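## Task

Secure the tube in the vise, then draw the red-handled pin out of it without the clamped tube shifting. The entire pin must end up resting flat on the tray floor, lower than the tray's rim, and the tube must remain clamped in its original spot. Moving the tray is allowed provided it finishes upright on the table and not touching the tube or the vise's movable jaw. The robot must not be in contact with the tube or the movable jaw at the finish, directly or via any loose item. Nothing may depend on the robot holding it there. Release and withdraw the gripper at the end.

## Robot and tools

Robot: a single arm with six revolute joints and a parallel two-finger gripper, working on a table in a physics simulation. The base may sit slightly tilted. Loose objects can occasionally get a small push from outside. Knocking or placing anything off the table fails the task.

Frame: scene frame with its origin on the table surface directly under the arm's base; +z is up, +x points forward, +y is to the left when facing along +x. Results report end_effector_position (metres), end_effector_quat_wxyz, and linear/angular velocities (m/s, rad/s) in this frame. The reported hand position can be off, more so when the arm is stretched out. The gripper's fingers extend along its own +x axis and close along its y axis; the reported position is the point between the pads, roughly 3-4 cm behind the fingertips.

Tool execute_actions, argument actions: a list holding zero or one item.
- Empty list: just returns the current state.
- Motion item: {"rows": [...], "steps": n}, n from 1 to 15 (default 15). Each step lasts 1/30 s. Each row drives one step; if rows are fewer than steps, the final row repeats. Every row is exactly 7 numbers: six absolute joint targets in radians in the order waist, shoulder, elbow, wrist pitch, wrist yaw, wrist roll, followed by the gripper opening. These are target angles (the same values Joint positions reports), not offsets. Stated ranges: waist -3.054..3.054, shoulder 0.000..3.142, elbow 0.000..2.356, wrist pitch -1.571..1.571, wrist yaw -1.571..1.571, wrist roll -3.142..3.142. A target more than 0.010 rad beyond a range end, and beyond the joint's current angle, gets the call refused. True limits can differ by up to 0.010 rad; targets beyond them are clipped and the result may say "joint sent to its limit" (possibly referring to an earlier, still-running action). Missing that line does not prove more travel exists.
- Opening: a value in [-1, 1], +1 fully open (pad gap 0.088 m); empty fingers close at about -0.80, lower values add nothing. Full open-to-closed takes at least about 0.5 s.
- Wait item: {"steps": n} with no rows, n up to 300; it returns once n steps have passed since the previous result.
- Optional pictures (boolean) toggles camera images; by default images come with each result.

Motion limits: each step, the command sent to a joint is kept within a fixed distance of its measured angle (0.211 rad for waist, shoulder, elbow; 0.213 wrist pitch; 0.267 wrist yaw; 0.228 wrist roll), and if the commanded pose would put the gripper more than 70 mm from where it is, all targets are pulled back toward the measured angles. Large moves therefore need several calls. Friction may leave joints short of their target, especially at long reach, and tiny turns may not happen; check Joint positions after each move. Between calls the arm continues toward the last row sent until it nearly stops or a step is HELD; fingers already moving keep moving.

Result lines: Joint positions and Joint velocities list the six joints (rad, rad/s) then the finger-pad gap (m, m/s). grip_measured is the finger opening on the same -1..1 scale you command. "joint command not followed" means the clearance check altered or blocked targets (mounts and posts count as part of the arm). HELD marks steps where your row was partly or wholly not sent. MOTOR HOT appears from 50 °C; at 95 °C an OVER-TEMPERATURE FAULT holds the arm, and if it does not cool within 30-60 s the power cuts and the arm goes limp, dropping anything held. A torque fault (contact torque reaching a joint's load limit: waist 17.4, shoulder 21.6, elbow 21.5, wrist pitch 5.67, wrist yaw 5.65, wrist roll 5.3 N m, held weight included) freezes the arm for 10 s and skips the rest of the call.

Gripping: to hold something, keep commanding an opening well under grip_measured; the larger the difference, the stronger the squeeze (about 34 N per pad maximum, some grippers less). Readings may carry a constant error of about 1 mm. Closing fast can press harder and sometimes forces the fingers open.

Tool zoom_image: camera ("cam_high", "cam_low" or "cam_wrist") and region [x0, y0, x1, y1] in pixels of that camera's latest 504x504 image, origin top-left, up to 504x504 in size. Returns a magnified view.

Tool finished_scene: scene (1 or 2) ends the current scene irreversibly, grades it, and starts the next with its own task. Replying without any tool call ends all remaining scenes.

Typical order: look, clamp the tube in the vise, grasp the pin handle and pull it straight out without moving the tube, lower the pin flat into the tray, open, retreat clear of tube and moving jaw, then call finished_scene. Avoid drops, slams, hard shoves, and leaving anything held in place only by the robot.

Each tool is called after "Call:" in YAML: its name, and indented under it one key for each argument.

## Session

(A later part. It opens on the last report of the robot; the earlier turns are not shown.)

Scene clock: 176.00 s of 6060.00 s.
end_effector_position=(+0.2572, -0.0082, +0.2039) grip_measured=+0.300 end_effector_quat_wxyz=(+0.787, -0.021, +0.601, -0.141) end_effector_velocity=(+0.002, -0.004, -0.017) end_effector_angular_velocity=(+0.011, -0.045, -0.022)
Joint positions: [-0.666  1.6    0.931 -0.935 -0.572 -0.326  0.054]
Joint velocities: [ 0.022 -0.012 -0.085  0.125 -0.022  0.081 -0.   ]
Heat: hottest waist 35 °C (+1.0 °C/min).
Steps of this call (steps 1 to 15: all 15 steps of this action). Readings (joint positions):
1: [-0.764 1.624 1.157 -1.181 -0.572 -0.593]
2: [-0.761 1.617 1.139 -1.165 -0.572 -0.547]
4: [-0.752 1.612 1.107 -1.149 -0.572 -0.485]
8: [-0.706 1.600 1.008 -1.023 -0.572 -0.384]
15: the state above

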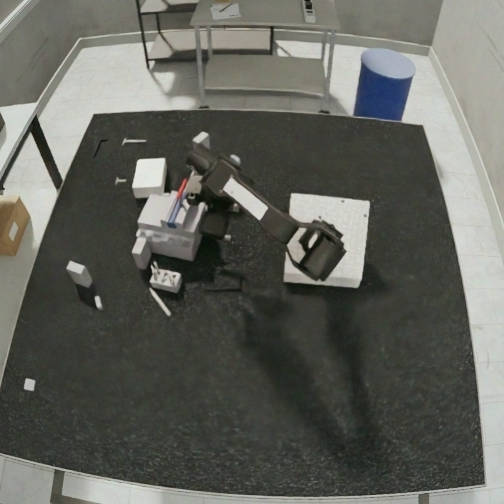

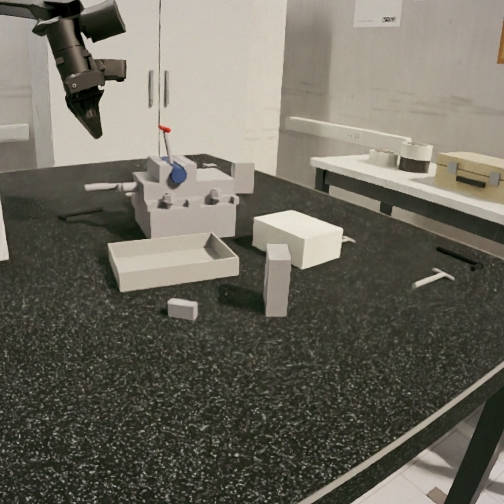

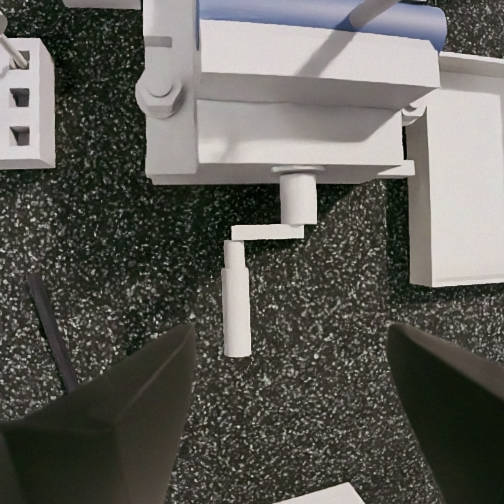

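Call:
execute_actions:
  actions:
    - {"rows":[[-0.57,1.6,0.8,-0.74,-0.57,-0.21,0.3],[-0.57,1.6,0.8,-0.74,-0.57,-0.21,0.3],[-0.57,1.6,0.8,-0.74,-0.57,-0.21,0.3],[-0.57,1.6,0.8,-0.74,-0.57,-0.21,0.3],[-0.57,1.6,0.8,-0.74,-0.57,-0.21,0.3],[-0.57,1.6,0.8,-0.74,-0.57,-0.21,0.3],[-0.488,1.62,0.705,-0.566,-0.566,-0.11,0.3]]}
  pictures: false

Call:
execute_actions:
  actions:
    - {"rows":[[-0.43,1.65,0.655,-0.45,-0.56,-0.045,0.3],[-0.43,1.65,0.655,-0.45,-0.56,-0.045,0.3],[-0.43,1.65,0.655,-0.45,-0.56,-0.045,0.3],[-0.43,1.65,0.655,-0.45,-0.56,-0.045,0.3],[-0.375,1.685,0.61,-0.337,-0.556,0.02,0.3]]}
  pictures: false

Call:
execute_actions:
  actions:
    - {"rows":[[-0.375,1.685,0.61,-0.337,-0.556,0.02,0.1],[-0.375,1.685,0.61,-0.337,-0.556,0.02,-0.1],[-0.375,1.685,0.61,-0.337,-0.556,0.02,-0.25],[-0.375,1.685,0.61,-0.337,-0.556,0.02,-0.4],[-0.375,1.685,0.61,-0.337,-0.556,0.02,-0.5],[-0.375,1.685,0.61,-0.337,-0.556,0.02,-0.5],[-0.375,1.685,0.61,-0.337,-0.556,0.02,-0.55],[-0.375,1.685,0.61,-0.337,-0.556,0.02,-0.6],[-0.375,1.685,0.61,-0.337,-0.556,0.02,-0.65],[-0.375,1.685,0.61,-0.337,-0.556,0.02,-0.7],[-0.375,1.685,0.61,-0.337,-0.556,0.02,-0.8]]}
  pictures: false

Call:
execute_actions:
  actions:
    - {"rows":[[-0.436,1.661,0.654,-0.435,-0.561,-0.05,-0.8],[-0.436,1.661,0.654,-0.435,-0.561,-0.05,-0.8],[-0.436,1.661,0.654,-0.435,-0.561,-0.05,-0.8],[-0.436,1.661,0.654,-0.435,-0.561,-0.05,-0.8],[-0.504,1.68,0.685,-0.489,-0.567,-0.129,-0.8],[-0.504,1.68,0.685,-0.489,-0.567,-0.129,-0.8],[-0.504,1.68,0.685,-0.489,-0.567,-0.129,-0.8],[-0.504,1.68,0.685,-0.489,-0.567,-0.129,-0.8],[-0.564,1.727,0.699,-0.494,-0.572,-0.2,-0.8]]}
  pictures: false

Call:
execute_actions:
  actions:
    - {"rows":[[-0.601,1.788,0.692,-0.449,-0.575,-0.243,-0.8],[-0.601,1.788,0.692,-0.449,-0.575,-0.243,-0.8],[-0.601,1.788,0.692,-0.449,-0.575,-0.243,-0.8],[-0.601,1.788,0.692,-0.449,-0.575,-0.243,-0.8],[-0.601,1.788,0.692,-0.449,-0.575,-0.243,-0.8],[-0.604,1.848,0.667,-0.366,-0.575,-0.247,-0.8]]}

Scene clock: 192.60 s of 6060.00 s.
end_effector_position=(+0.2618, -0.0088, +0.1384) grip_measured=+0.300 end_effector_quat_wxyz=(+0.790, -0.025, +0.597, -0.136) end_effector_velocity=(+0.015, -0.003, -0.012) end_effector_angular_velocity=(-0.033, -0.064, +0.040)
Joint positions: [-0.496  1.614  0.722 -0.59  -0.572 -0.127  0.054]
Joint velocities: [ 0.051  0.002 -0.056  0.183  0.007  0.081 -0.   ]
Heat: hottest waist 33 °C (+0.0 °C/min).
Steps of this call (steps 1 to 30: the robot went on to your last target; steps 31 to 483: nothing new was sent; steps 484 to 498: all 15 steps of this action). Readings (joint positions):
484: [-0.654 1.596 0.902 -0.882 -0.572 -0.295]
485: [-0.636 1.593 0.884 -0.844 -0.572 -0.276]
487: [-0.603 1.595 0.851 -0.808 -0.572 -0.252]
491: [-0.555 1.598 0.790 -0.692 -0.572 -0.189]
498: the state above

Scene clock: 193.10 s of 6060.00 s.
end_effector_position=(+0.2652, -0.0095, +0.0968) grip_measured=+0.300 end_effector_quat_wxyz=(+0.792, -0.025, +0.596, -0.133) end_effector_velocity=(+0.006, +0.006, -0.006) end_effector_angular_velocity=(+0.018, -0.025, +0.022)
Joint positions: [-0.379  1.676  0.622 -0.349 -0.562  0.009  0.054]
Joint velocities: [ 0.027  0.002 -0.017  0.066 -0.022  0.037  0.   ]
Heat: hottest waist 33 °C (+0.0 °C/min).
Steps of this call (steps 1 to 15: all 15 steps of this action). Readings (joint positions):
1: [-0.489 1.616 0.713 -0.561 -0.570 -0.111]
2: [-0.477 1.619 0.704 -0.532 -0.569 -0.097]
4: [-0.454 1.630 0.688 -0.502 -0.569 -0.078]
8: [-0.401 1.664 0.642 -0.399 -0.565 -0.019]
15: the state above

Scene clock: 193.60 s of 6060.00 s.
end_effector_position=(+0.2653, -0.0101, +0.0958) grip_measured=-0.529 end_effector_quat_wxyz=(+0.792, -0.026, +0.595, -0.135) end_effector_velocity=(-0.003, +0.005, -0.002) end_effector_angular_velocity=(+0.036, +0.005, +0.007)
Joint positions: [-0.376  1.678  0.619 -0.341 -0.558  0.014  0.013]
Joint velocities: [-0.002 -0.002 -0.007 -0.007 -0.037 -0.007 -0.   ]
Heat: hottest waist 33 °C (+0.0 °C/min).
Steps of this call (steps 1 to 15: all 15 steps of this action). Readings (joint positions):
1: [-0.379 1.676 0.621 -0.347 -0.562 0.010]
2: [-0.378 1.676 0.621 -0.346 -0.562 0.011]
4: [-0.377 1.677 0.620 -0.344 -0.562 0.012]
8: [-0.376 1.677 0.619 -0.342 -0.562 0.013]
15: the state above

Scene clock: 194.10 s of 6060.00 s.
end_effector_position=(+0.2605, -0.0322, +0.1294) grip_measured=-0.528 end_effector_quat_wxyz=(+0.796, -0.023, +0.591, -0.130) end_effector_velocity=(-0.011, -0.048, +0.019) end_effector_angular_velocity=(-0.096, +0.009, -0.008)
Joint positions: [-0.546  1.698  0.69  -0.49  -0.592 -0.181  0.013]
Joint velocities: [-0.149  0.081  0.032 -0.022  0.081 -0.183  0.   ]
Heat: hottest waist 33 °C (+0.0 °C/min).
Steps of this call (steps 1 to 15: all 15 steps of this action). Readings (joint positions):
1: [-0.380 1.678 0.620 -0.346 -0.562 0.010]
2: [-0.388 1.677 0.626 -0.361 -0.567 0.001]
4: [-0.404 1.672 0.637 -0.389 -0.572 -0.018]
8: [-0.459 1.671 0.668 -0.455 -0.586 -0.082]
15: the state above

Scene clock: 194.60 s of 6060.00 s.
end_effector_position=(+0.2548, -0.0698, +0.1181) grip_measured=-0.528 end_effector_quat_wxyz=(+0.793, -0.030, +0.591, -0.143) end_effector_velocity=(-0.002, -0.003, -0.011) end_effector_angular_velocity=(+0.036, -0.005, +0.010)
Joint positions: [-0.61   1.832  0.676 -0.377 -0.566 -0.25   0.013]
Joint velocities: [-0.002  0.042 -0.022  0.051 -0.037 -0.007 -0.   ]
Heat: hottest waist 33 °C (+0.0 °C/min).
Steps of this call (steps 1 to 15: all 15 steps of this action). Readings (joint positions):
1: [-0.554 1.707 0.691 -0.491 -0.591 -0.190]
2: [-0.567 1.716 0.692 -0.487 -0.591 -0.204]
4: [-0.589 1.736 0.692 -0.471 -0.581 -0.230]
8: [-0.608 1.790 0.684 -0.418 -0.566 -0.249]
15: the state above

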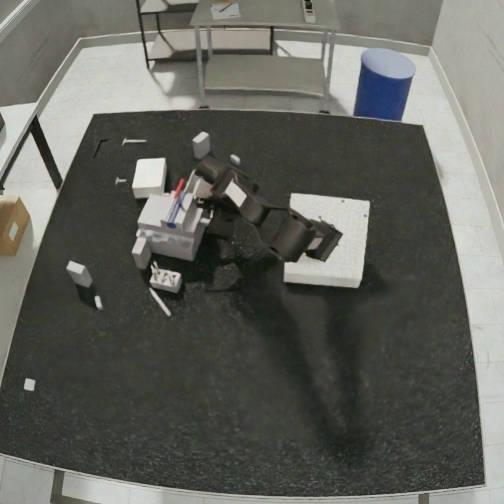

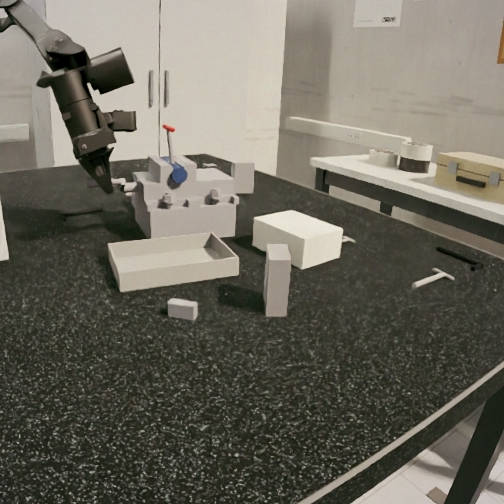

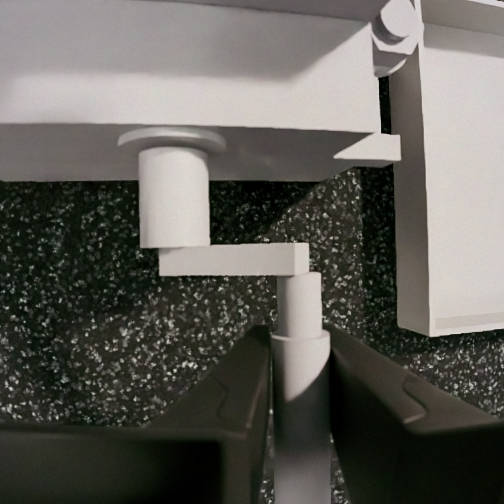

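Call:
execute_actions:
  actions:
    - {"rows":[[-0.573,1.89,0.629,-0.267,-0.572,-0.211,-0.8],[-0.573,1.89,0.629,-0.267,-0.572,-0.211,-0.8],[-0.573,1.89,0.629,-0.267,-0.572,-0.211,-0.8],[-0.573,1.89,0.629,-0.267,-0.572,-0.211,-0.8],[-0.573,1.89,0.629,-0.267,-0.572,-0.211,-0.8],[-0.516,1.903,0.59,-0.179,-0.567,-0.144,-0.8]]}
  pictures: false

Call:
execute_actions:
  actions:
    - {"rows":[[-0.448,1.884,0.559,-0.125,-0.561,-0.065,-0.8]]}

Scene clock: 198.13 s of 6060.00 s.
end_effector_position=(+0.2545, -0.0724, +0.0866) grip_measured=-0.528 end_effector_quat_wxyz=(+0.793, -0.033, +0.590, -0.146) end_effector_velocity=(-0.002, +0.002, -0.009) end_effector_angular_velocity=(+0.001, -0.001, -0.016)
Joint positions: [-0.531  1.897  0.602 -0.186 -0.553 -0.157  0.013]
Joint velocities: [ 0.032  0.007 -0.027  0.051  0.007  0.051 -0.   ]
Heat: hottest waist 33 °C (+0.0 °C/min).
Steps of this call (steps 1 to 15: the robot went on to your last target; steps 16 to 91: nothing new was sent; steps 92 to 106: all 15 steps of this action). Readings (joint positions):
92: [-0.607 1.843 0.669 -0.360 -0.566 -0.247]
93: [-0.603 1.850 0.661 -0.337 -0.563 -0.241]
95: [-0.593 1.866 0.650 -0.304 -0.563 -0.230]
99: [-0.559 1.885 0.620 -0.231 -0.553 -0.190]
106: the state above

Scene clock: 198.63 s of 6060.00 s.
end_effector_position=(+0.2555, -0.0637, +0.0741) grip_measured=-0.528 end_effector_quat_wxyz=(+0.792, -0.035, +0.592, -0.149) end_effector_velocity=(+0.000, +0.004, -0.002) end_effector_angular_velocity=(+0.006, +0.000, +0.009)
Joint positions: [-0.467  1.892  0.572 -0.125 -0.54  -0.083  0.013]
Joint velocities: [ 0.012 -0.007 -0.007  0.007 -0.007  0.007  0.   ]
Heat: hottest waist 33 °C (+0.0 °C/min).
Steps of this call (steps 1 to 15: all 15 steps of this action). Readings (joint positions):
1: [-0.523 1.897 0.597 -0.177 -0.550 -0.148]
2: [-0.509 1.897 0.590 -0.160 -0.547 -0.132]
4: [-0.488 1.897 0.581 -0.143 -0.544 -0.108]
8: [-0.474 1.893 0.575 -0.131 -0.540 -0.091]
15: the state above

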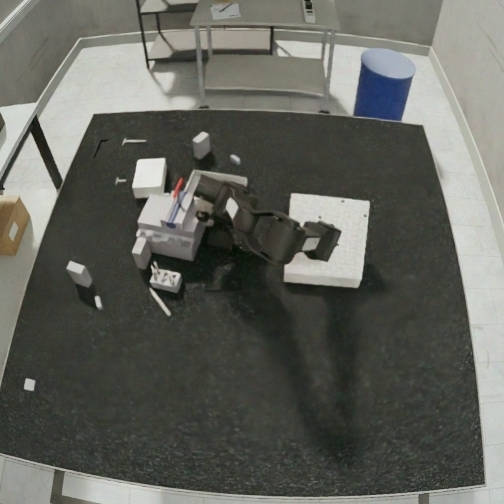

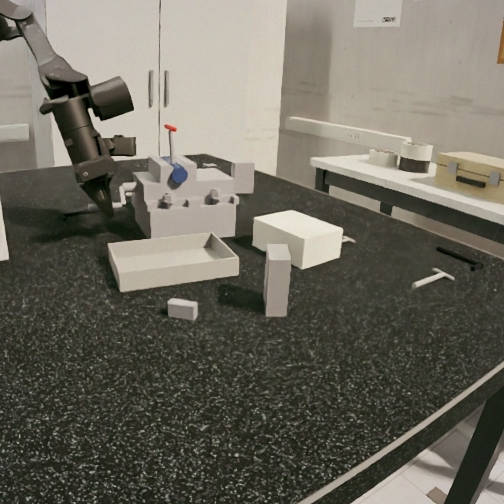

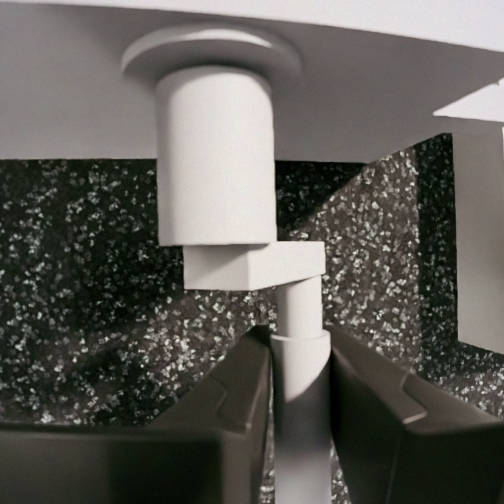

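Call:
execute_actions:
  actions:
    - {"rows":[[-0.388,1.837,0.545,-0.12,-0.556,0.006,-0.8]]}
  pictures: false

Call:
execute_actions:
  actions:
    - {"rows":[[-0.351,1.776,0.552,-0.165,-0.553,0.049,-0.8]]}

Scene clock: 203.20 s of 6060.00 s.
end_effector_position=(+0.2576, -0.0545, +0.0693) grip_measured=-0.528 end_effector_quat_wxyz=(+0.790, -0.042, +0.591, -0.158) end_effector_velocity=(+0.002, +0.007, -0.002) end_effector_angular_velocity=(+0.019, -0.002, +0.020)
Joint positions: [-0.409  1.861  0.557 -0.106 -0.507 -0.017  0.013]
Joint velocities: [ 0.017 -0.007 -0.002  0.007 -0.022  0.007 -0.   ]
Heat: hottest waist 33 °C (+0.0 °C/min).
Steps of this call (steps 1 to 15: the robot went on to your last target; steps 16 to 122: nothing new was sent; steps 123 to 137: all 15 steps of this action). Readings (joint positions):
123: [-0.459 1.885 0.568 -0.120 -0.533 -0.071]
124: [-0.448 1.879 0.565 -0.116 -0.520 -0.059]
126: [-0.430 1.871 0.562 -0.112 -0.511 -0.040]
130: [-0.416 1.864 0.558 -0.107 -0.508 -0.025]
137: the state above

Scene clock: 203.70 s of 6060.00 s.
end_effector_position=(+0.2600, -0.0407, +0.0670) grip_measured=-0.527 end_effector_quat_wxyz=(+0.787, -0.042, +0.594, -0.159) end_effector_velocity=(-0.002, +0.007, -0.001) end_effector_angular_velocity=(+0.032, -0.003, -0.027)
Joint positions: [-0.356  1.82   0.557 -0.128 -0.495  0.038  0.013]
Joint velocities: [ 0.007 -0.017 -0.002 -0.022 -0.022  0.037 -0.   ]
Heat: hottest waist 32 °C (-1.0 °C/min).
Steps of this call (steps 1 to 15: all 15 steps of this action). Readings (joint positions):
1: [-0.404 1.854 0.557 -0.106 -0.501 -0.012]
2: [-0.394 1.848 0.557 -0.110 -0.492 -0.003]
4: [-0.377 1.838 0.557 -0.116 -0.490 0.015]
8: [-0.362 1.827 0.557 -0.123 -0.490 0.030]
15: the state above

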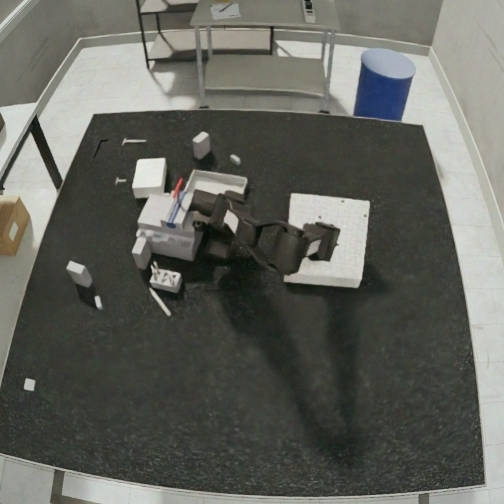

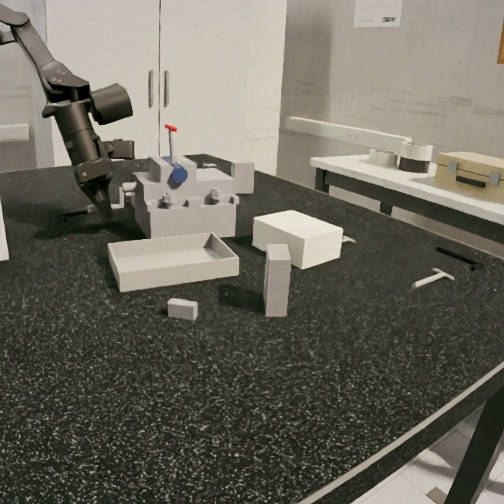

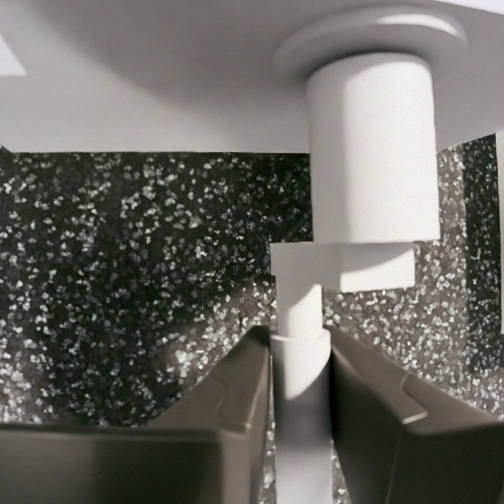

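Resistance; now ~275°. A bit more.

Call:
execute_actions:
  actions:
    - {"rows":[[-0.34,1.74,0.565,-0.2,-0.553,0.06,-0.85],[-0.34,1.74,0.565,-0.2,-0.553,0.06,-0.85],[-0.34,1.74,0.565,-0.2,-0.553,0.06,-0.85],[-0.34,1.74,0.565,-0.2,-0.553,0.06,-0.85],[-0.335,1.71,0.577,-0.235,-0.553,0.065,-0.85]]}
  pictures: false

Call:
execute_actions:
  actions:
    - {"rows":[[-0.345,1.68,0.59,-0.27,-0.553,0.055,-0.85]]}
  pictures: false

Scene clock: 207.70 s of 6060.00 s.
end_effector_position=(+0.2632, -0.0248, +0.0716) grip_measured=-0.528 end_effector_quat_wxyz=(+0.786, -0.039, +0.598, -0.153) end_effector_velocity=(-0.003, +0.008, +0.002) end_effector_angular_velocity=(+0.023, +0.014, +0.003)
Joint positions: [-0.327  1.765  0.576 -0.195 -0.505  0.063  0.013]
Joint velocities: [ 0.002 -0.027  0.007 -0.051 -0.022 -0.007 -0.   ]
Heat: hottest shoulder 33 °C (+0.0 °C/min).
Steps of this call (steps 1 to 15: the robot went on to your last target; steps 16 to 105: nothing new was sent; steps 106 to 120: all 15 steps of this action). Readings (joint positions):
106: [-0.352 1.811 0.558 -0.134 -0.502 0.043]
107: [-0.349 1.808 0.559 -0.139 -0.502 0.045]
109: [-0.343 1.801 0.562 -0.148 -0.502 0.049]
113: [-0.331 1.778 0.571 -0.178 -0.502 0.059]
120: the state above

Scene clock: 208.20 s of 6060.00 s.
end_effector_position=(+0.2644, -0.0189, +0.0761) grip_measured=-0.528 end_effector_quat_wxyz=(+0.786, -0.036, +0.599, -0.150) end_effector_velocity=(+0.001, +0.003, +0.002) end_effector_angular_velocity=(+0.015, -0.002, +0.023)
Joint positions: [-0.325  1.74   0.589 -0.234 -0.512  0.064  0.013]
Joint velocities: [-0.007 -0.007  0.002 -0.007 -0.022 -0.022 -0.   ]
Heat: hottest shoulder 33 °C (+0.0 °C/min).
Steps of this call (steps 1 to 15: all 15 steps of this action). Readings (joint positions):
1: [-0.327 1.761 0.578 -0.198 -0.506 0.064]
2: [-0.326 1.758 0.580 -0.205 -0.506 0.064]
4: [-0.325 1.753 0.583 -0.215 -0.508 0.064]
8: [-0.325 1.745 0.587 -0.227 -0.511 0.064]
15: the state above

Call:
execute_actions:
  actions:
    - {"rows":[[-0.34,1.72,0.585,-0.24,-0.54,0.06,-0.7],[-0.345,1.735,0.578,-0.225,-0.545,0.055,-0.65],[-0.345,1.735,0.578,-0.225,-0.545,0.055,-0.6],[-0.345,1.735,0.578,-0.225,-0.545,0.055,-0.5],[-0.345,1.735,0.578,-0.225,-0.545,0.055,-0.3],[-0.345,1.735,0.578,-0.225,-0.545,0.055,0],[-0.345,1.735,0.578,-0.225,-0.545,0.055,0],[-0.345,1.735,0.578,-0.225,-0.545,0.055,0],[-0.379,1.69,0.605,-0.33,-0.556,0.017,0],[-0.379,1.67,0.605,-0.347,-0.556,0.017,0],[-0.379,1.67,0.605,-0.347,-0.556,0.017,0],[-0.43,1.635,0.64,-0.45,-0.56,-0.045,0]]}
  pictures: false

Call:
execute_actions:
  actions:
    - {"rows":[[-0.488,1.61,0.7,-0.566,-0.566,-0.11,0.1],[-0.488,1.61,0.7,-0.566,-0.566,-0.11,0.1],[-0.488,1.61,0.7,-0.566,-0.566,-0.11,0.1],[-0.488,1.61,0.7,-0.566,-0.566,-0.11,0.1],[-0.57,1.6,0.8,-0.74,-0.57,-0.21,0.1],[-0.57,1.6,0.8,-0.74,-0.57,-0.21,0.1],[-0.57,1.6,0.8,-0.74,-0.57,-0.21,0.1],[-0.57,1.6,0.8,-0.74,-0.57,-0.21,0.1],[-0.66,1.59,0.91,-0.915,-0.574,-0.31,0.1]]}
  pictures: false

Call:
execute_actions:
  actions:
    - {"rows":[[-0.77,1.62,1.16,-1.2,-0.57,-1.0,0.1]]}
  pictures: false

Call:
execute_actions:
  actions:
    - {"rows":[[-0.77,1.78,1.34,-1.21,-0.57,-1.9,0.1]]}
  pictures: false

Call:
execute_actions:
  actions:
    - {"rows":[[-0.7,1.975,1.45,-1.07,-0.574,-1.925,0.1]]}
  pictures: false

Call:
execute_actions:
  actions:
    - {"rows":[[-0.665,2.015,1.41,-0.97,-0.574,-1.88,0.1],[-0.665,2.015,1.41,-0.97,-0.574,-1.88,0.1],[-0.665,2.015,1.41,-0.97,-0.574,-1.88,0.1],[-0.665,2.015,1.41,-0.97,-0.574,-1.88,0.1],[-0.628,2.055,1.37,-0.869,-0.574,-1.84,0.1]]}

Scene clock: 221.90 s of 6060.00 s.
end_effector_position=(+0.2552, -0.0139, +0.0992) grip_measured=-0.042 end_effector_quat_wxyz=(+0.784, -0.019, +0.602, -0.146) end_effector_velocity=(+0.025, +0.013, +0.108) end_effector_angular_velocity=(-0.040, -0.136, +0.080)
Joint positions: [-0.404  1.666  0.613 -0.39  -0.551 -0.011  0.037]
Joint velocities: [-0.247 -0.256  0.193 -0.418 -0.037 -0.242  0.016]
Heat: hottest shoulder 36 °C (+2.0 °C/min).
Steps of this call (steps 1 to 15: the robot went on to your last target; steps 16 to 396: nothing new was sent; steps 397 to 411: all 15 steps of this action). Readings (joint positions):
397: [-0.325 1.735 0.590 -0.238 -0.513 0.063]
398: [-0.326 1.738 0.590 -0.238 -0.513 0.062]
400: [-0.329 1.741 0.589 -0.236 -0.519 0.061]
404: [-0.340 1.738 0.586 -0.233 -0.541 0.060]
411: the state above

Scene clock: 222.40 s of 6060.00 s.
end_effector_position=(+0.2559, -0.0110, +0.1904) grip_measured=+0.097 end_effector_quat_wxyz=(+0.787, -0.017, +0.599, -0.147) end_effector_velocity=(-0.024, +0.019, +0.049) end_effector_angular_velocity=(+0.069, +0.074, -0.013)
Joint positions: [-0.641  1.597  0.878 -0.866 -0.567 -0.281  0.044]
Joint velocities: [-0.134 -0.022  0.178 -0.403 -0.022 -0.212  0.001]
Heat: hottest shoulder 36 °C (+2.0 °C/min).
Steps of this call (steps 1 to 15: all 15 steps of this action). Readings (joint positions):
1: [-0.415 1.657 0.627 -0.428 -0.554 -0.031]
2: [-0.431 1.649 0.641 -0.462 -0.556 -0.048]
4: [-0.457 1.635 0.662 -0.501 -0.556 -0.071]
8: [-0.529 1.618 0.744 -0.648 -0.561 -0.157]
15: the state above

Scene clock: 222.90 s of 6060.00 s.
end_effector_position=(+0.2575, +0.0026, +0.2587) grip_measured=+0.100 end_effector_quat_wxyz=(+0.759, -0.215, +0.615, +0.012) end_effector_velocity=(-0.005, +0.005, +0.011) end_effector_angular_velocity=(-0.103, +0.130, +0.422)
Joint positions: [-0.763  1.613  1.141 -1.189 -0.568 -0.937  0.044]
Joint velocities: [-0.022  0.002  0.046 -0.081  0.007 -0.491 -0.   ]
Heat: hottest shoulder 36 °C (+2.0 °C/min).
Steps of this call (steps 1 to 15: all 15 steps of this action). Readings (joint positions):
1: [-0.654 1.601 0.908 -0.920 -0.568 -0.326]
2: [-0.676 1.609 0.945 -0.972 -0.567 -0.378]
4: [-0.720 1.615 1.030 -1.049 -0.568 -0.477]
8: [-0.755 1.613 1.117 -1.145 -0.568 -0.680]
15: the state above

Scene clock: 223.40 s of 6060.00 s.
end_effector_position=(+0.2916, -0.0179, +0.2783) grip_measured=+0.100 end_effector_quat_wxyz=(+0.626, -0.482, +0.566, +0.235) end_effector_velocity=(+0.004, -0.003, +0.004) end_effector_angular_velocity=(-0.369, +0.369, +1.400)
Joint positions: [-0.766  1.77   1.324 -1.207 -0.568 -1.692  0.044]
Joint velocities: [-0.007  0.022  0.027 -0.007 -0.007 -1.502  0.   ]
Heat: hottest shoulder 36 °C (+1.0 °C/min).
Steps of this call (steps 1 to 15: all 15 steps of this action). Readings (joint positions):
1: [-0.764 1.634 1.169 -1.215 -0.568 -0.984]
2: [-0.764 1.663 1.206 -1.212 -0.568 -1.036]
4: [-0.765 1.716 1.266 -1.194 -0.568 -1.136]
8: [-0.766 1.758 1.304 -1.205 -0.568 -1.339]
15: the state above

Scene clock: 223.90 s of 6060.00 s.
end_effector_position=(+0.3418, -0.0520, +0.2590) grip_measured=+0.100 end_effector_quat_wxyz=(+0.545, -0.574, +0.523, +0.315) end_effector_velocity=(+0.001, +0.002, +0.000) end_effector_angular_velocity=(-0.005, +0.013, +0.051)
Joint positions: [-0.701  1.964  1.436 -1.076 -0.569 -1.915  0.044]
Joint velocities: [ 0.002  0.002  0.007 -0.007 -0.007 -0.051 -0.   ]
Heat: hottest shoulder 36 °C (+1.0 °C/min).
Steps of this call (steps 1 to 15: all 15 steps of this action). Readings (joint positions):
1: [-0.762 1.793 1.340 -1.206 -0.568 -1.743]
2: [-0.751 1.822 1.366 -1.166 -0.568 -1.784]
4: [-0.728 1.889 1.407 -1.110 -0.569 -1.839]
8: [-0.703 1.956 1.418 -1.091 -0.569 -1.891]
15: the state above

Scene clock: 224.40 s of 6060.00 s.
end_effector_position=(+0.3653, -0.0707, +0.2167) grip_measured=+0.100 end_effector_quat_wxyz=(+0.539, -0.583, +0.518, +0.319) end_effector_velocity=(+0.011, -0.007, +0.005) end_effector_angular_velocity=(-0.039, -0.051, +0.021)
Joint positions: [-0.628  2.049  1.38  -0.88  -0.569 -1.849  0.044]
Joint velocities: [-0.002 -0.002 -0.007  0.081  0.007  0.022 -0.   ]
Heat: hottest shoulder 36 °C (+1.0 °C/min).
Steps of this call (steps 1 to 15: all 15 steps of this action). Readings (joint positions):
1: [-0.699 1.968 1.435 -1.063 -0.569 -1.914]
2: [-0.694 1.973 1.435 -1.036 -0.569 -1.910]
4: [-0.681 1.987 1.433 -1.008 -0.569 -1.900]
8: [-0.645 2.026 1.401 -0.920 -0.569 -1.865]
15: the state above

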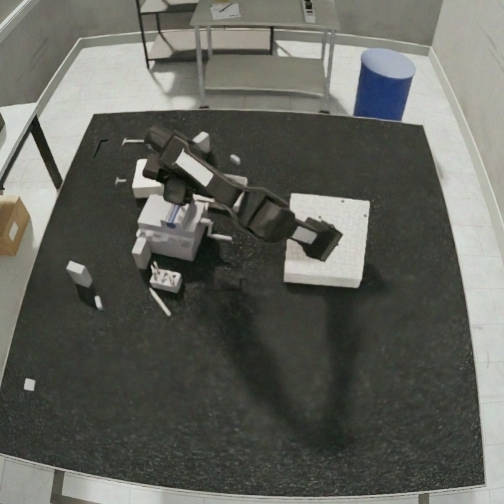

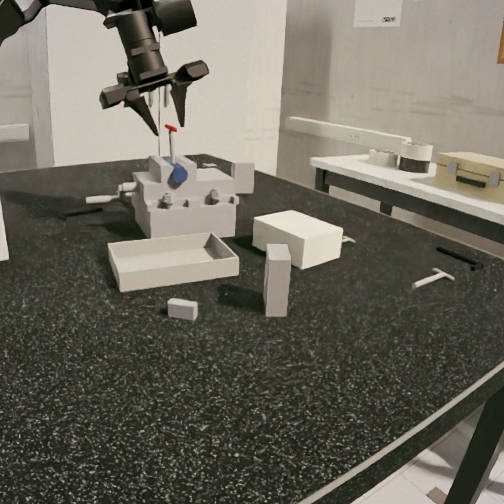

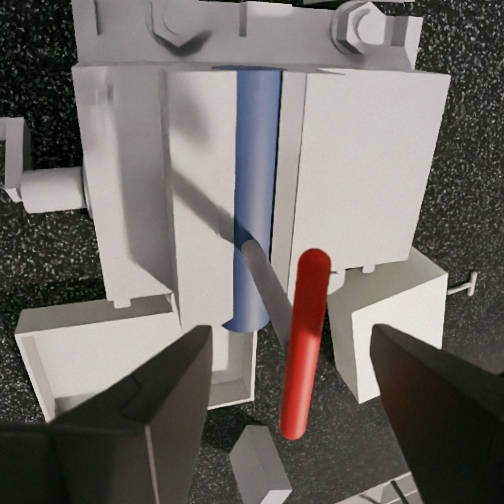

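Call:
execute_actions:
  actions:
    - {"rows":[[-0.616,2.077,1.372,-0.845,-0.574,-1.825,0.1],[-0.616,2.077,1.372,-0.845,-0.574,-1.825,0.0],[-0.616,2.077,1.372,-0.845,-0.574,-1.825,-0.15],[-0.616,2.077,1.372,-0.845,-0.574,-1.825,-0.3],[-0.616,2.077,1.372,-0.845,-0.574,-1.825,-0.4],[-0.616,2.077,1.372,-0.845,-0.574,-1.825,-0.5],[-0.616,2.077,1.372,-0.845,-0.574,-1.825,-0.55],[-0.616,2.077,1.372,-0.845,-0.574,-1.825,-0.6],[-0.616,2.077,1.372,-0.845,-0.574,-1.825,-0.65],[-0.616,2.077,1.372,-0.845,-0.574,-1.825,-0.7]]}
  pictures: false

Call:
execute_actions:
  actions:
    - {"rows":[[-0.616,2.07,1.376,-0.845,-0.574,-1.825,-0.8],[-0.616,2.07,1.376,-0.845,-0.574,-1.825,-0.9],[-0.616,2.07,1.376,-0.845,-0.574,-1.825,-1]],"steps":10}

Call:
zoom_image:
  camera: "cam_low"
  region: [120,90,240,190]

Scene clock: 233.53 s of 6060.00 s.
end_effector_position=(+0.3700, -0.0739, +0.2097) grip_measured=-0.566 end_effector_quat_wxyz=(+0.540, -0.582, +0.518, +0.319) end_effector_velocity=(-0.002, +0.001, +0.000) end_effector_angular_velocity=(+0.004, +0.006, +0.017)
Joint positions: [-0.616  2.068  1.378 -0.85  -0.569 -1.831  0.011]
Joint velocities: [-0.002 -0.002 -0.002 -0.007 -0.007 -0.022 -0.   ]
Heat: hottest shoulder 35 °C (+0.0 °C/min).
Steps of this call (steps 1 to 15: the robot went on to your last target; steps 16 to 259: nothing new was sent; steps 260 to 274: all 15 steps of this action). Readings (joint positions):
260: [-0.627 2.051 1.378 -0.869 -0.569 -1.842]
261: [-0.626 2.053 1.378 -0.862 -0.569 -1.840]
263: [-0.621 2.058 1.378 -0.857 -0.569 -1.836]
267: [-0.616 2.067 1.378 -0.851 -0.569 -1.832]
274: the state above

Scene clock: 233.87 s of 6060.00 s.
end_effector_position=(+0.3700, -0.0739, +0.2097) grip_measured=-0.567 end_effector_quat_wxyz=(+0.540, -0.582, +0.518, +0.319) end_effector_velocity=(-0.003, -0.000, -0.003) end_effector_angular_velocity=(+0.009, +0.012, +0.011)
Joint positions: [-0.616  2.068  1.378 -0.85  -0.569 -1.831  0.011]
Joint velocities: [-0.002  0.002 -0.007 -0.007 -0.007 -0.022 -0.   ]
Heat: hottest shoulder 35 °C (+0.0 °C/min).
Steps of this call (steps 1 to 10: all 10 steps of this action). Readings (joint positions):
1: [-0.616 2.068 1.378 -0.850 -0.569 -1.831]
2: [-0.616 2.068 1.378 -0.850 -0.569 -1.831]
4: [-0.616 2.068 1.378 -0.850 -0.569 -1.831]
8: [-0.616 2.068 1.378 -0.850 -0.569 -1.831]
10: the state above

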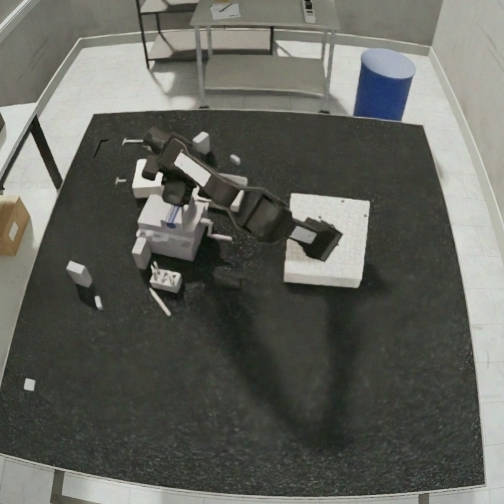

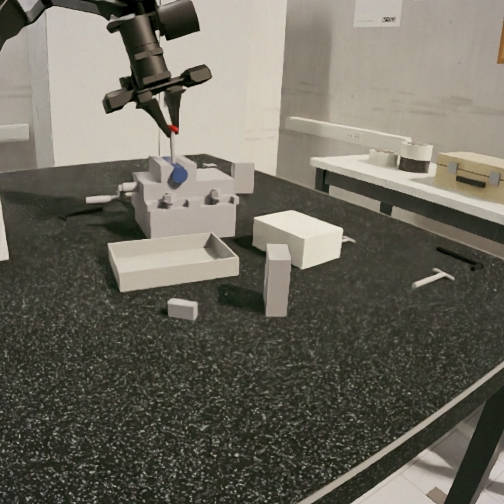

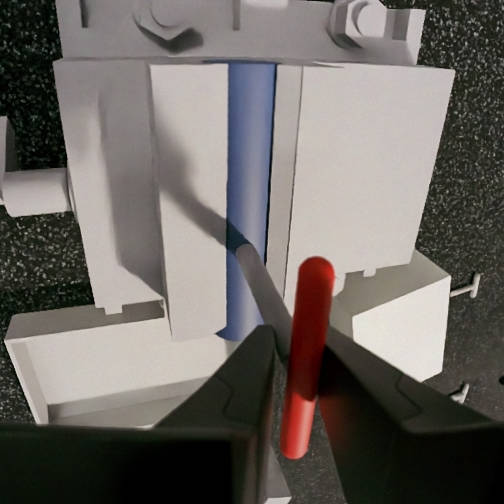

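Region (120, 90, 240, 190) of cam_low's 504x504 image, scaled by 4.200, with more detail than that image has.

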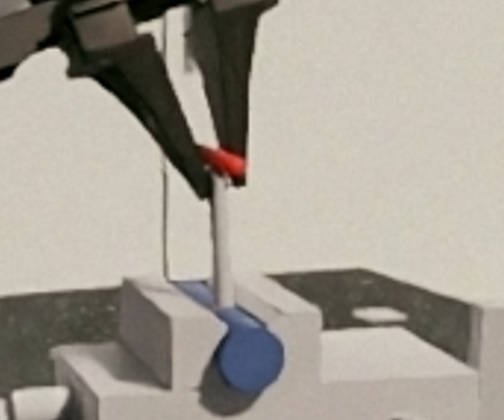

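Call:
execute_actions:
  actions:
    - {"rows":[[-0.616,2.07,1.376,-0.85,-0.57,-1.83,-0.5],[-0.616,2.07,1.376,-0.85,-0.57,-1.83,0],[-0.616,2.07,1.376,-0.85,-0.57,-1.83,0.3],[-0.616,2.07,1.376,-0.85,-0.57,-1.83,0.3],[-0.616,2.07,1.376,-0.85,-0.57,-1.83,0.3],[-0.616,2.07,1.376,-0.85,-0.57,-1.83,0.3],[-0.609,2.09,1.415,-0.89,-0.553,-1.835,0.3],[-0.602,2.11,1.45,-0.93,-0.536,-1.84,0.3],[-0.595,2.13,1.485,-0.968,-0.52,-1.845,0.3],[-0.588,2.15,1.52,-1.006,-0.503,-1.85,0.3],[-0.582,2.17,1.56,-1.045,-0.487,-1.855,0.3],[-0.575,2.19,1.595,-1.083,-0.47,-1.86,0.3],[-0.568,2.21,1.63,-1.12,-0.454,-1.865,0.3],[-0.562,2.23,1.665,-1.16,-0.438,-1.87,0.3],[-0.555,2.25,1.7,-1.2,-0.422,-1.875,0.3]]}
  pictures: false

Call:
execute_actions:
  actions:
    - {"rows":[[-0.549,2.27,1.74,-1.238,-0.405,-1.88,0.0]]}

Call:
zoom_image:
  camera: "cam_low"
  region: [120,90,240,190]

Scene clock: 250.43 s of 6060.00 s.
end_effector_position=(+0.3741, -0.0736, +0.2084) grip_measured=+0.268 end_effector_quat_wxyz=(+0.503, -0.544, +0.578, +0.342) end_effector_velocity=(+0.015, +0.009, -0.003) end_effector_angular_velocity=(-0.083, +0.758, -0.243)
Joint positions: [-0.577  2.178  1.577 -1.076 -0.478 -1.853  0.052]
Joint velocities: [ 0.188  0.54   0.969 -1.077  0.432 -0.125  0.012]
Heat: hottest waist 35 °C (+1.0 °C/min).
Steps of this call (steps 1 to 15: the robot went on to your last target; steps 16 to 482: nothing new was sent; steps 483 to 497: all 15 steps of this action). Readings (joint positions):
483: [-0.619 2.068 1.377 -0.857 -0.569 -1.830]
484: [-0.619 2.068 1.377 -0.857 -0.569 -1.830]
486: [-0.618 2.068 1.377 -0.851 -0.569 -1.830]
490: [-0.614 2.073 1.389 -0.872 -0.566 -1.830]
497: the state above

Scene clock: 250.93 s of 6060.00 s.
end_effector_position=(+0.3771, -0.0717, +0.2092) grip_measured=+0.005 end_effector_quat_wxyz=(+0.470, -0.521, +0.615, +0.359) end_effector_velocity=(-0.001, +0.003, +0.002) end_effector_angular_velocity=(+0.016, +0.016, +0.006)
Joint positions: [-0.549  2.258  1.725 -1.232 -0.413 -1.874  0.039]
Joint velocities: [-0.002  0.007  0.022 -0.037 -0.007 -0.022 -0.002]
Heat: hottest waist 35 °C (+1.0 °C/min).
Steps of this call (steps 1 to 15: all 15 steps of this action). Readings (joint positions):
1: [-0.570 2.196 1.610 -1.112 -0.463 -1.858]
2: [-0.564 2.212 1.639 -1.139 -0.451 -1.862]
4: [-0.555 2.234 1.677 -1.178 -0.435 -1.867]
8: [-0.549 2.251 1.710 -1.215 -0.420 -1.872]
15: the state above

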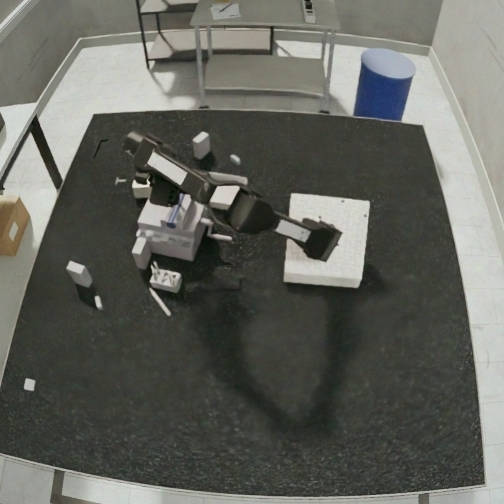

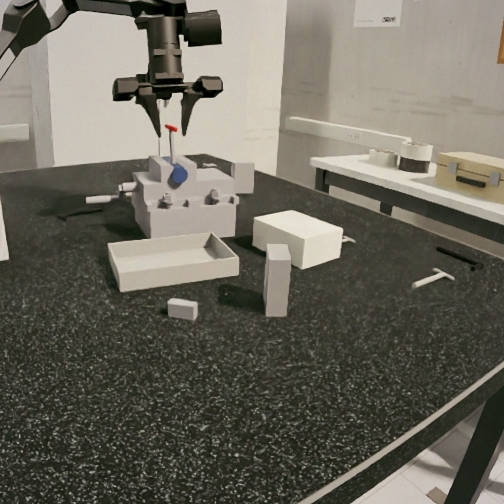

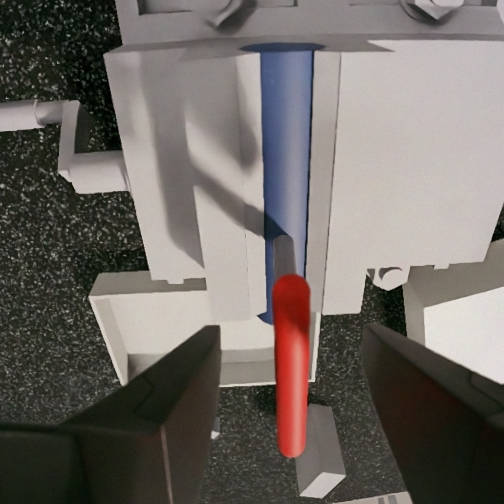

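Region (120, 90, 240, 190) of cam_low's 504x504 image, scaled by 4.200, with more detail than that image has.

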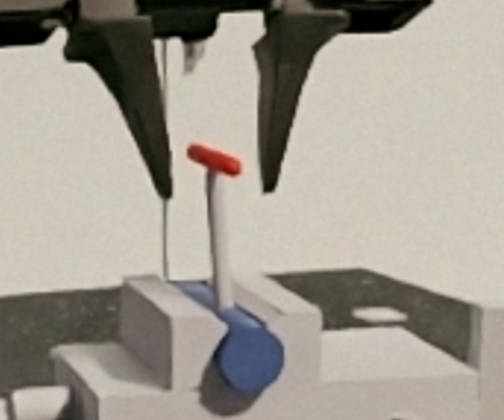

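Call:
execute_actions:
  actions:
    - {"rows":[[-0.549,2.262,1.73,-1.236,-0.41,-1.876,-0.2],[-0.549,2.262,1.73,-1.236,-0.41,-1.876,-0.4],[-0.549,2.262,1.73,-1.236,-0.41,-1.876,-0.5],[-0.549,2.262,1.73,-1.236,-0.41,-1.876,-0.55],[-0.549,2.262,1.73,-1.236,-0.41,-1.876,-0.6],[-0.549,2.262,1.73,-1.236,-0.41,-1.876,-0.65],[-0.549,2.262,1.73,-1.236,-0.41,-1.876,-0.7],[-0.549,2.262,1.73,-1.236,-0.41,-1.876,-0.7],[-0.549,2.262,1.73,-1.236,-0.41,-1.876,-0.8],[-0.549,2.262,1.73,-1.236,-0.41,-1.876,-1]]}
  pictures: false

Call:
execute_actions:
  actions:
    - {"rows":[[-0.559,2.25,1.74,-1.236,-0.407,-1.876,-1],[-0.569,2.238,1.75,-1.236,-0.404,-1.876,-1],[-0.579,2.226,1.76,-1.236,-0.401,-1.876,-1],[-0.589,2.214,1.77,-1.236,-0.398,-1.876,-1],[-0.599,2.203,1.78,-1.236,-0.395,-1.876,-1],[-0.609,2.192,1.79,-1.236,-0.392,-1.876,-1]]}
  pictures: false

Scene clock: 260.57 s of 6060.00 s.
end_effector_position=(+0.3774, -0.0719, +0.2091) grip_measured=-0.631 end_effector_quat_wxyz=(+0.469, -0.520, +0.616, +0.360) end_effector_velocity=(-0.001, +0.001, +0.000) end_effector_angular_velocity=(+0.010, +0.006, +0.016)
Joint positions: [-0.548  2.261  1.729 -1.235 -0.411 -1.875  0.008]
Joint velocities: [-0.002 -0.002 -0.002 -0.007 -0.007 -0.022 -0.   ]
Heat: hottest waist 36 °C (+3.0 °C/min).
Steps of this call (steps 1 to 15: the robot went on to your last target; steps 16 to 274: nothing new was sent; steps 275 to 289: all 15 steps of this action). Readings (joint positions):
275: [-0.548 2.261 1.729 -1.235 -0.411 -1.875]
276: [-0.548 2.261 1.729 -1.235 -0.411 -1.875]
278: [-0.548 2.261 1.729 -1.235 -0.411 -1.875]
282: [-0.548 2.261 1.729 -1.235 -0.411 -1.875]
289: the state above

Scene clock: 261.07 s of 6060.00 s.
end_effector_position=(+0.3758, -0.0690, +0.2304) grip_measured=-0.631 end_effector_quat_wxyz=(+0.474, -0.530, +0.613, +0.344) end_effector_velocity=(-0.000, +0.003, +0.003) end_effector_angular_velocity=(+0.005, -0.004, +0.008)
Joint positions: [-0.576  2.227  1.751 -1.263 -0.402 -1.876  0.008]
Joint velocities: [-0.002 -0.007  0.002 -0.007 -0.007 -0.007 -0.   ]
Heat: hottest waist 36 °C (+3.0 °C/min).
Steps of this call (steps 1 to 15: all 15 steps of this action). Readings (joint positions):
1: [-0.548 2.261 1.729 -1.235 -0.411 -1.875]
2: [-0.548 2.261 1.729 -1.235 -0.411 -1.875]
4: [-0.551 2.258 1.733 -1.239 -0.412 -1.875]
8: [-0.564 2.245 1.744 -1.253 -0.409 -1.875]
15: the state above

Moving already (21 mm). Continue along the path.

Call:
execute_actions:
  actions:
    - {"rows":[[-0.614,2.198,1.81,-1.265,-0.392,-1.886,-1],[-0.619,2.204,1.83,-1.29,-0.392,-1.896,-1],[-0.624,2.21,1.85,-1.315,-0.392,-1.906,-1],[-0.629,2.216,1.87,-1.34,-0.392,-1.916,-1],[-0.634,2.222,1.89,-1.365,-0.39,-1.926,-1],[-0.639,2.228,1.91,-1.39,-0.39,-1.936,-1],[-0.644,2.234,1.93,-1.415,-0.39,-1.946,-1]]}

Scene clock: 264.47 s of 6060.00 s.
end_effector_position=(+0.3751, -0.0648, +0.2794) grip_measured=-0.631 end_effector_quat_wxyz=(+0.473, -0.546, +0.606, +0.333) end_effector_velocity=(+0.000, +0.014, +0.007) end_effector_angular_velocity=(+0.026, +0.014, +0.031)
Joint positions: [-0.641  2.227  1.909 -1.405 -0.387 -1.937  0.008]
Joint velocities: [ 0.002 -0.002  0.046 -0.066 -0.022 -0.037  0.   ]
Heat: hottest waist 38 °C (+6.1 °C/min).
Steps of this call (steps 1 to 15: the robot went on to your last target; steps 16 to 87: nothing new was sent; steps 88 to 102: all 15 steps of this action). Readings (joint positions):
88: [-0.578 2.227 1.756 -1.265 -0.402 -1.876]
89: [-0.580 2.227 1.763 -1.272 -0.400 -1.880]
91: [-0.587 2.227 1.788 -1.298 -0.390 -1.892]
95: [-0.623 2.227 1.872 -1.353 -0.387 -1.918]
102: the state above

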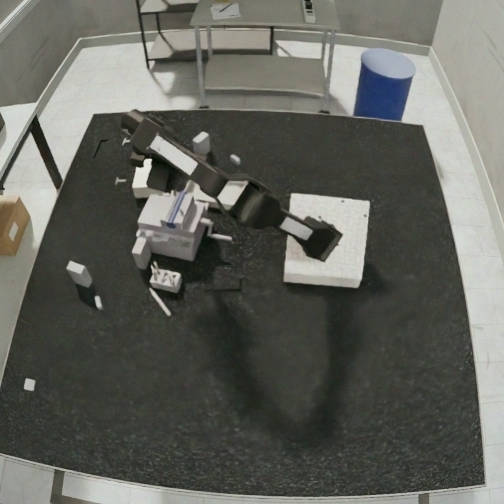

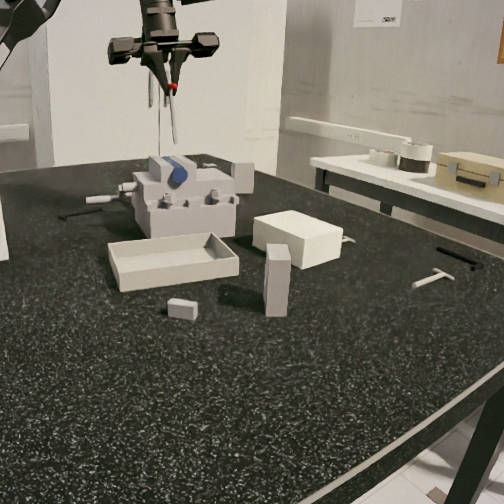

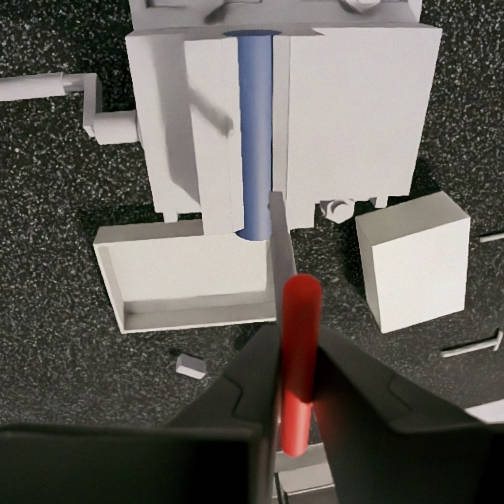

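Out. Tray sequence.

Call:
execute_actions:
  actions:
    - {"rows":[[-0.8,2.0,1.75,-1.35,-0.5,-1.9,-0.9]]}
  pictures: false

Call:
execute_actions:
  actions:
    - {"rows":[[-1.0,1.85,1.4,-1.15,-0.7,-1.0,-0.9]]}
  pictures: false

Call:
execute_actions:
  actions:
    - {"rows":[[-1.15,2.0,1.2,-0.9,-0.9,0.741,-0.9]]}
  pictures: false

Call:
execute_actions:
  actions:
    - {"steps":22}
  pictures: false

Call:
execute_actions:
  actions:
    - {"rows":[[-1.2,2.35,1.2,-0.75,-0.95,0.7,-0.9]]}
  pictures: false

Call:
execute_actions:
  actions:
    - {"rows":[[-1.128,2.503,1.11,-0.526,-0.965,0.741,-0.9]]}

Scene clock: 270.40 s of 6060.00 s.
end_effector_position=(+0.3391, -0.0493, +0.3370) grip_measured=-0.632 end_effector_quat_wxyz=(+0.551, -0.566, +0.555, +0.262) end_effector_velocity=(-0.012, -0.006, -0.017) end_effector_angular_velocity=(+0.042, +0.038, -0.050)
Joint positions: [-0.794  2.01   1.759 -1.356 -0.491 -1.907  0.008]
Joint velocities: [-0.002  0.002 -0.061 -0.007  0.007  0.007 -0.   ]
Heat: hottest waist 38 °C (+4.0 °C/min).
Steps of this call (steps 1 to 15: the robot went on to your last target; steps 16 to 163: nothing new was sent; steps 164 to 178: all 15 steps of this action). Readings (joint positions):
164: [-0.647 2.205 1.891 -1.391 -0.412 -1.939]
165: [-0.666 2.177 1.857 -1.384 -0.434 -1.933]
167: [-0.720 2.117 1.810 -1.383 -0.454 -1.923]
171: [-0.795 2.029 1.786 -1.362 -0.479 -1.912]
178: the state above

Scene clock: 270.90 s of 6060.00 s.
end_effector_position=(+0.2885, -0.0723, +0.3345) grip_measured=-0.632 end_effector_quat_wxyz=(+0.810, -0.263, +0.524, +0.022) end_effector_velocity=(+0.001, +0.016, +0.003) end_effector_angular_velocity=(+0.609, -0.385, -1.101)
Joint positions: [-0.993  1.866  1.416 -1.159 -0.689 -1.159  0.008]
Joint velocities: [-0.002 -0.066 -0.056  0.037 -0.066  1.341  0.   ]
Heat: hottest waist 38 °C (+4.0 °C/min).
Steps of this call (steps 1 to 15: all 15 steps of this action). Readings (joint positions):
1: [-0.805 1.989 1.723 -1.309 -0.536 -1.863]
2: [-0.832 1.964 1.677 -1.269 -0.582 -1.811]
4: [-0.907 1.915 1.587 -1.227 -0.624 -1.710]
8: [-0.992 1.874 1.469 -1.181 -0.664 -1.508]
15: the state above

Scene clock: 271.40 s of 6060.00 s.
end_effector_position=(+0.2646, -0.1335, +0.2977) grip_measured=-0.632 end_effector_quat_wxyz=(+0.884, +0.151, +0.421, -0.138) end_effector_velocity=(-0.004, +0.001, -0.007) end_effector_angular_velocity=(+0.936, -0.207, -1.174)
Joint positions: [-1.141  2.002  1.212 -0.911 -0.887 -0.421  0.008]
Joint velocities: [-0.012 -0.007 -0.051  0.037 -0.037  1.502 -0.   ]
Heat: hottest waist 38 °C (+4.0 °C/min).
Steps of this call (steps 1 to 15: all 15 steps of this action). Readings (joint positions):
1: [-1.001 1.871 1.390 -1.121 -0.731 -1.117]
2: [-1.021 1.876 1.362 -1.078 -0.776 -1.074]
4: [-1.072 1.915 1.306 -1.006 -0.818 -0.976]
8: [-1.137 1.995 1.227 -0.944 -0.855 -0.774]
15: the state above

Scene clock: 272.13 s of 6060.00 s.
end_effector_position=(+0.2645, -0.1340, +0.2980) grip_measured=-0.632 end_effector_quat_wxyz=(+0.686, +0.580, +0.291, -0.330) end_effector_velocity=(-0.001, +0.002, +0.000) end_effector_angular_velocity=(+0.472, -0.092, -0.591)
Joint positions: [-1.144  2.002  1.209 -0.904 -0.892  0.646  0.008]
Joint velocities: [-0.002 -0.002 -0.002 -0.007 -0.007  0.755 -0.   ]
Heat: hottest waist 38 °C (+4.1 °C/min).
Steps of this call (steps 1 to 22: the robot went on to your last target). Readings (joint positions):
1: [-1.142 2.002 1.211 -0.910 -0.888 -0.371]
2: [-1.142 2.002 1.210 -0.909 -0.889 -0.320]
4: [-1.143 2.002 1.210 -0.906 -0.891 -0.219]
8: [-1.144 2.002 1.210 -0.905 -0.892 -0.017]
22: the state above

Scene clock: 272.63 s of 6060.00 s.
end_effector_position=(+0.2467, -0.2023, +0.2236) grip_measured=-0.632 end_effector_quat_wxyz=(+0.597, +0.672, +0.285, -0.333) end_effector_velocity=(-0.000, +0.000, -0.003) end_effector_angular_velocity=(+0.024, -0.017, -0.004)
Joint positions: [-1.195  2.336  1.197 -0.756 -0.942  0.693  0.008]
Joint velocities: [-0.002  0.012 -0.007  0.007 -0.022  0.007 -0.   ]
Heat: hottest waist 38 °C (+4.0 °C/min).
Steps of this call (steps 1 to 15: all 15 steps of this action). Readings (joint positions):
1: [-1.147 2.024 1.208 -0.886 -0.908 0.658]
2: [-1.154 2.052 1.209 -0.840 -0.926 0.665]
4: [-1.174 2.137 1.211 -0.801 -0.931 0.676]
8: [-1.194 2.300 1.202 -0.774 -0.931 0.689]
15: the state above

Scene clock: 273.13 s of 6060.00 s.
end_effector_position=(+0.2465, -0.2147, +0.1509) grip_measured=-0.632 end_effector_quat_wxyz=(+0.575, +0.679, +0.311, -0.335) end_effector_velocity=(-0.004, +0.004, -0.006) end_effector_angular_velocity=(+0.043, +0.007, -0.021)
Joint positions: [-1.126  2.498  1.115 -0.536 -0.958  0.734  0.008]
Joint velocities: [-0.002  0.012 -0.007 -0.022 -0.007  0.007 -0.   ]
Heat: hottest waist 37 °C (+2.0 °C/min).
Steps of this call (steps 1 to 15: all 15 steps of this action). Readings (joint positions):
1: [-1.192 2.351 1.187 -0.722 -0.948 0.702]
2: [-1.183 2.370 1.180 -0.668 -0.954 0.709]
4: [-1.159 2.423 1.163 -0.608 -0.955 0.719]
8: [-1.128 2.491 1.120 -0.565 -0.955 0.731]
15: the state above

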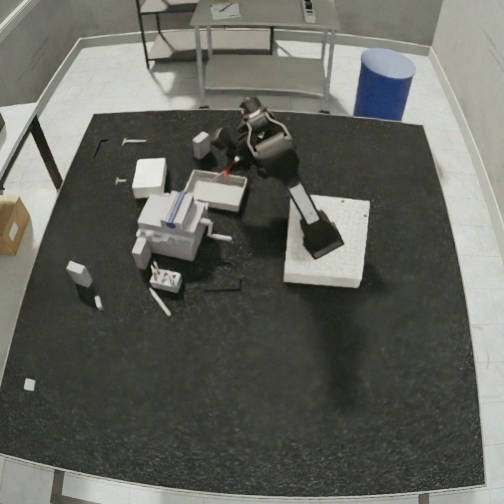

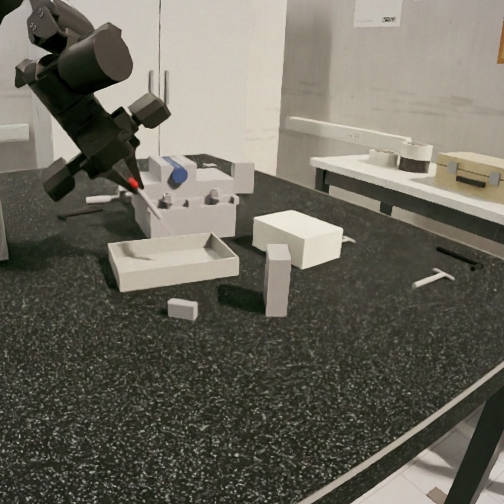

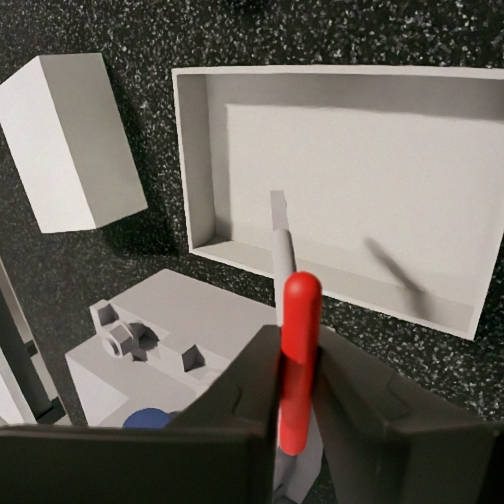

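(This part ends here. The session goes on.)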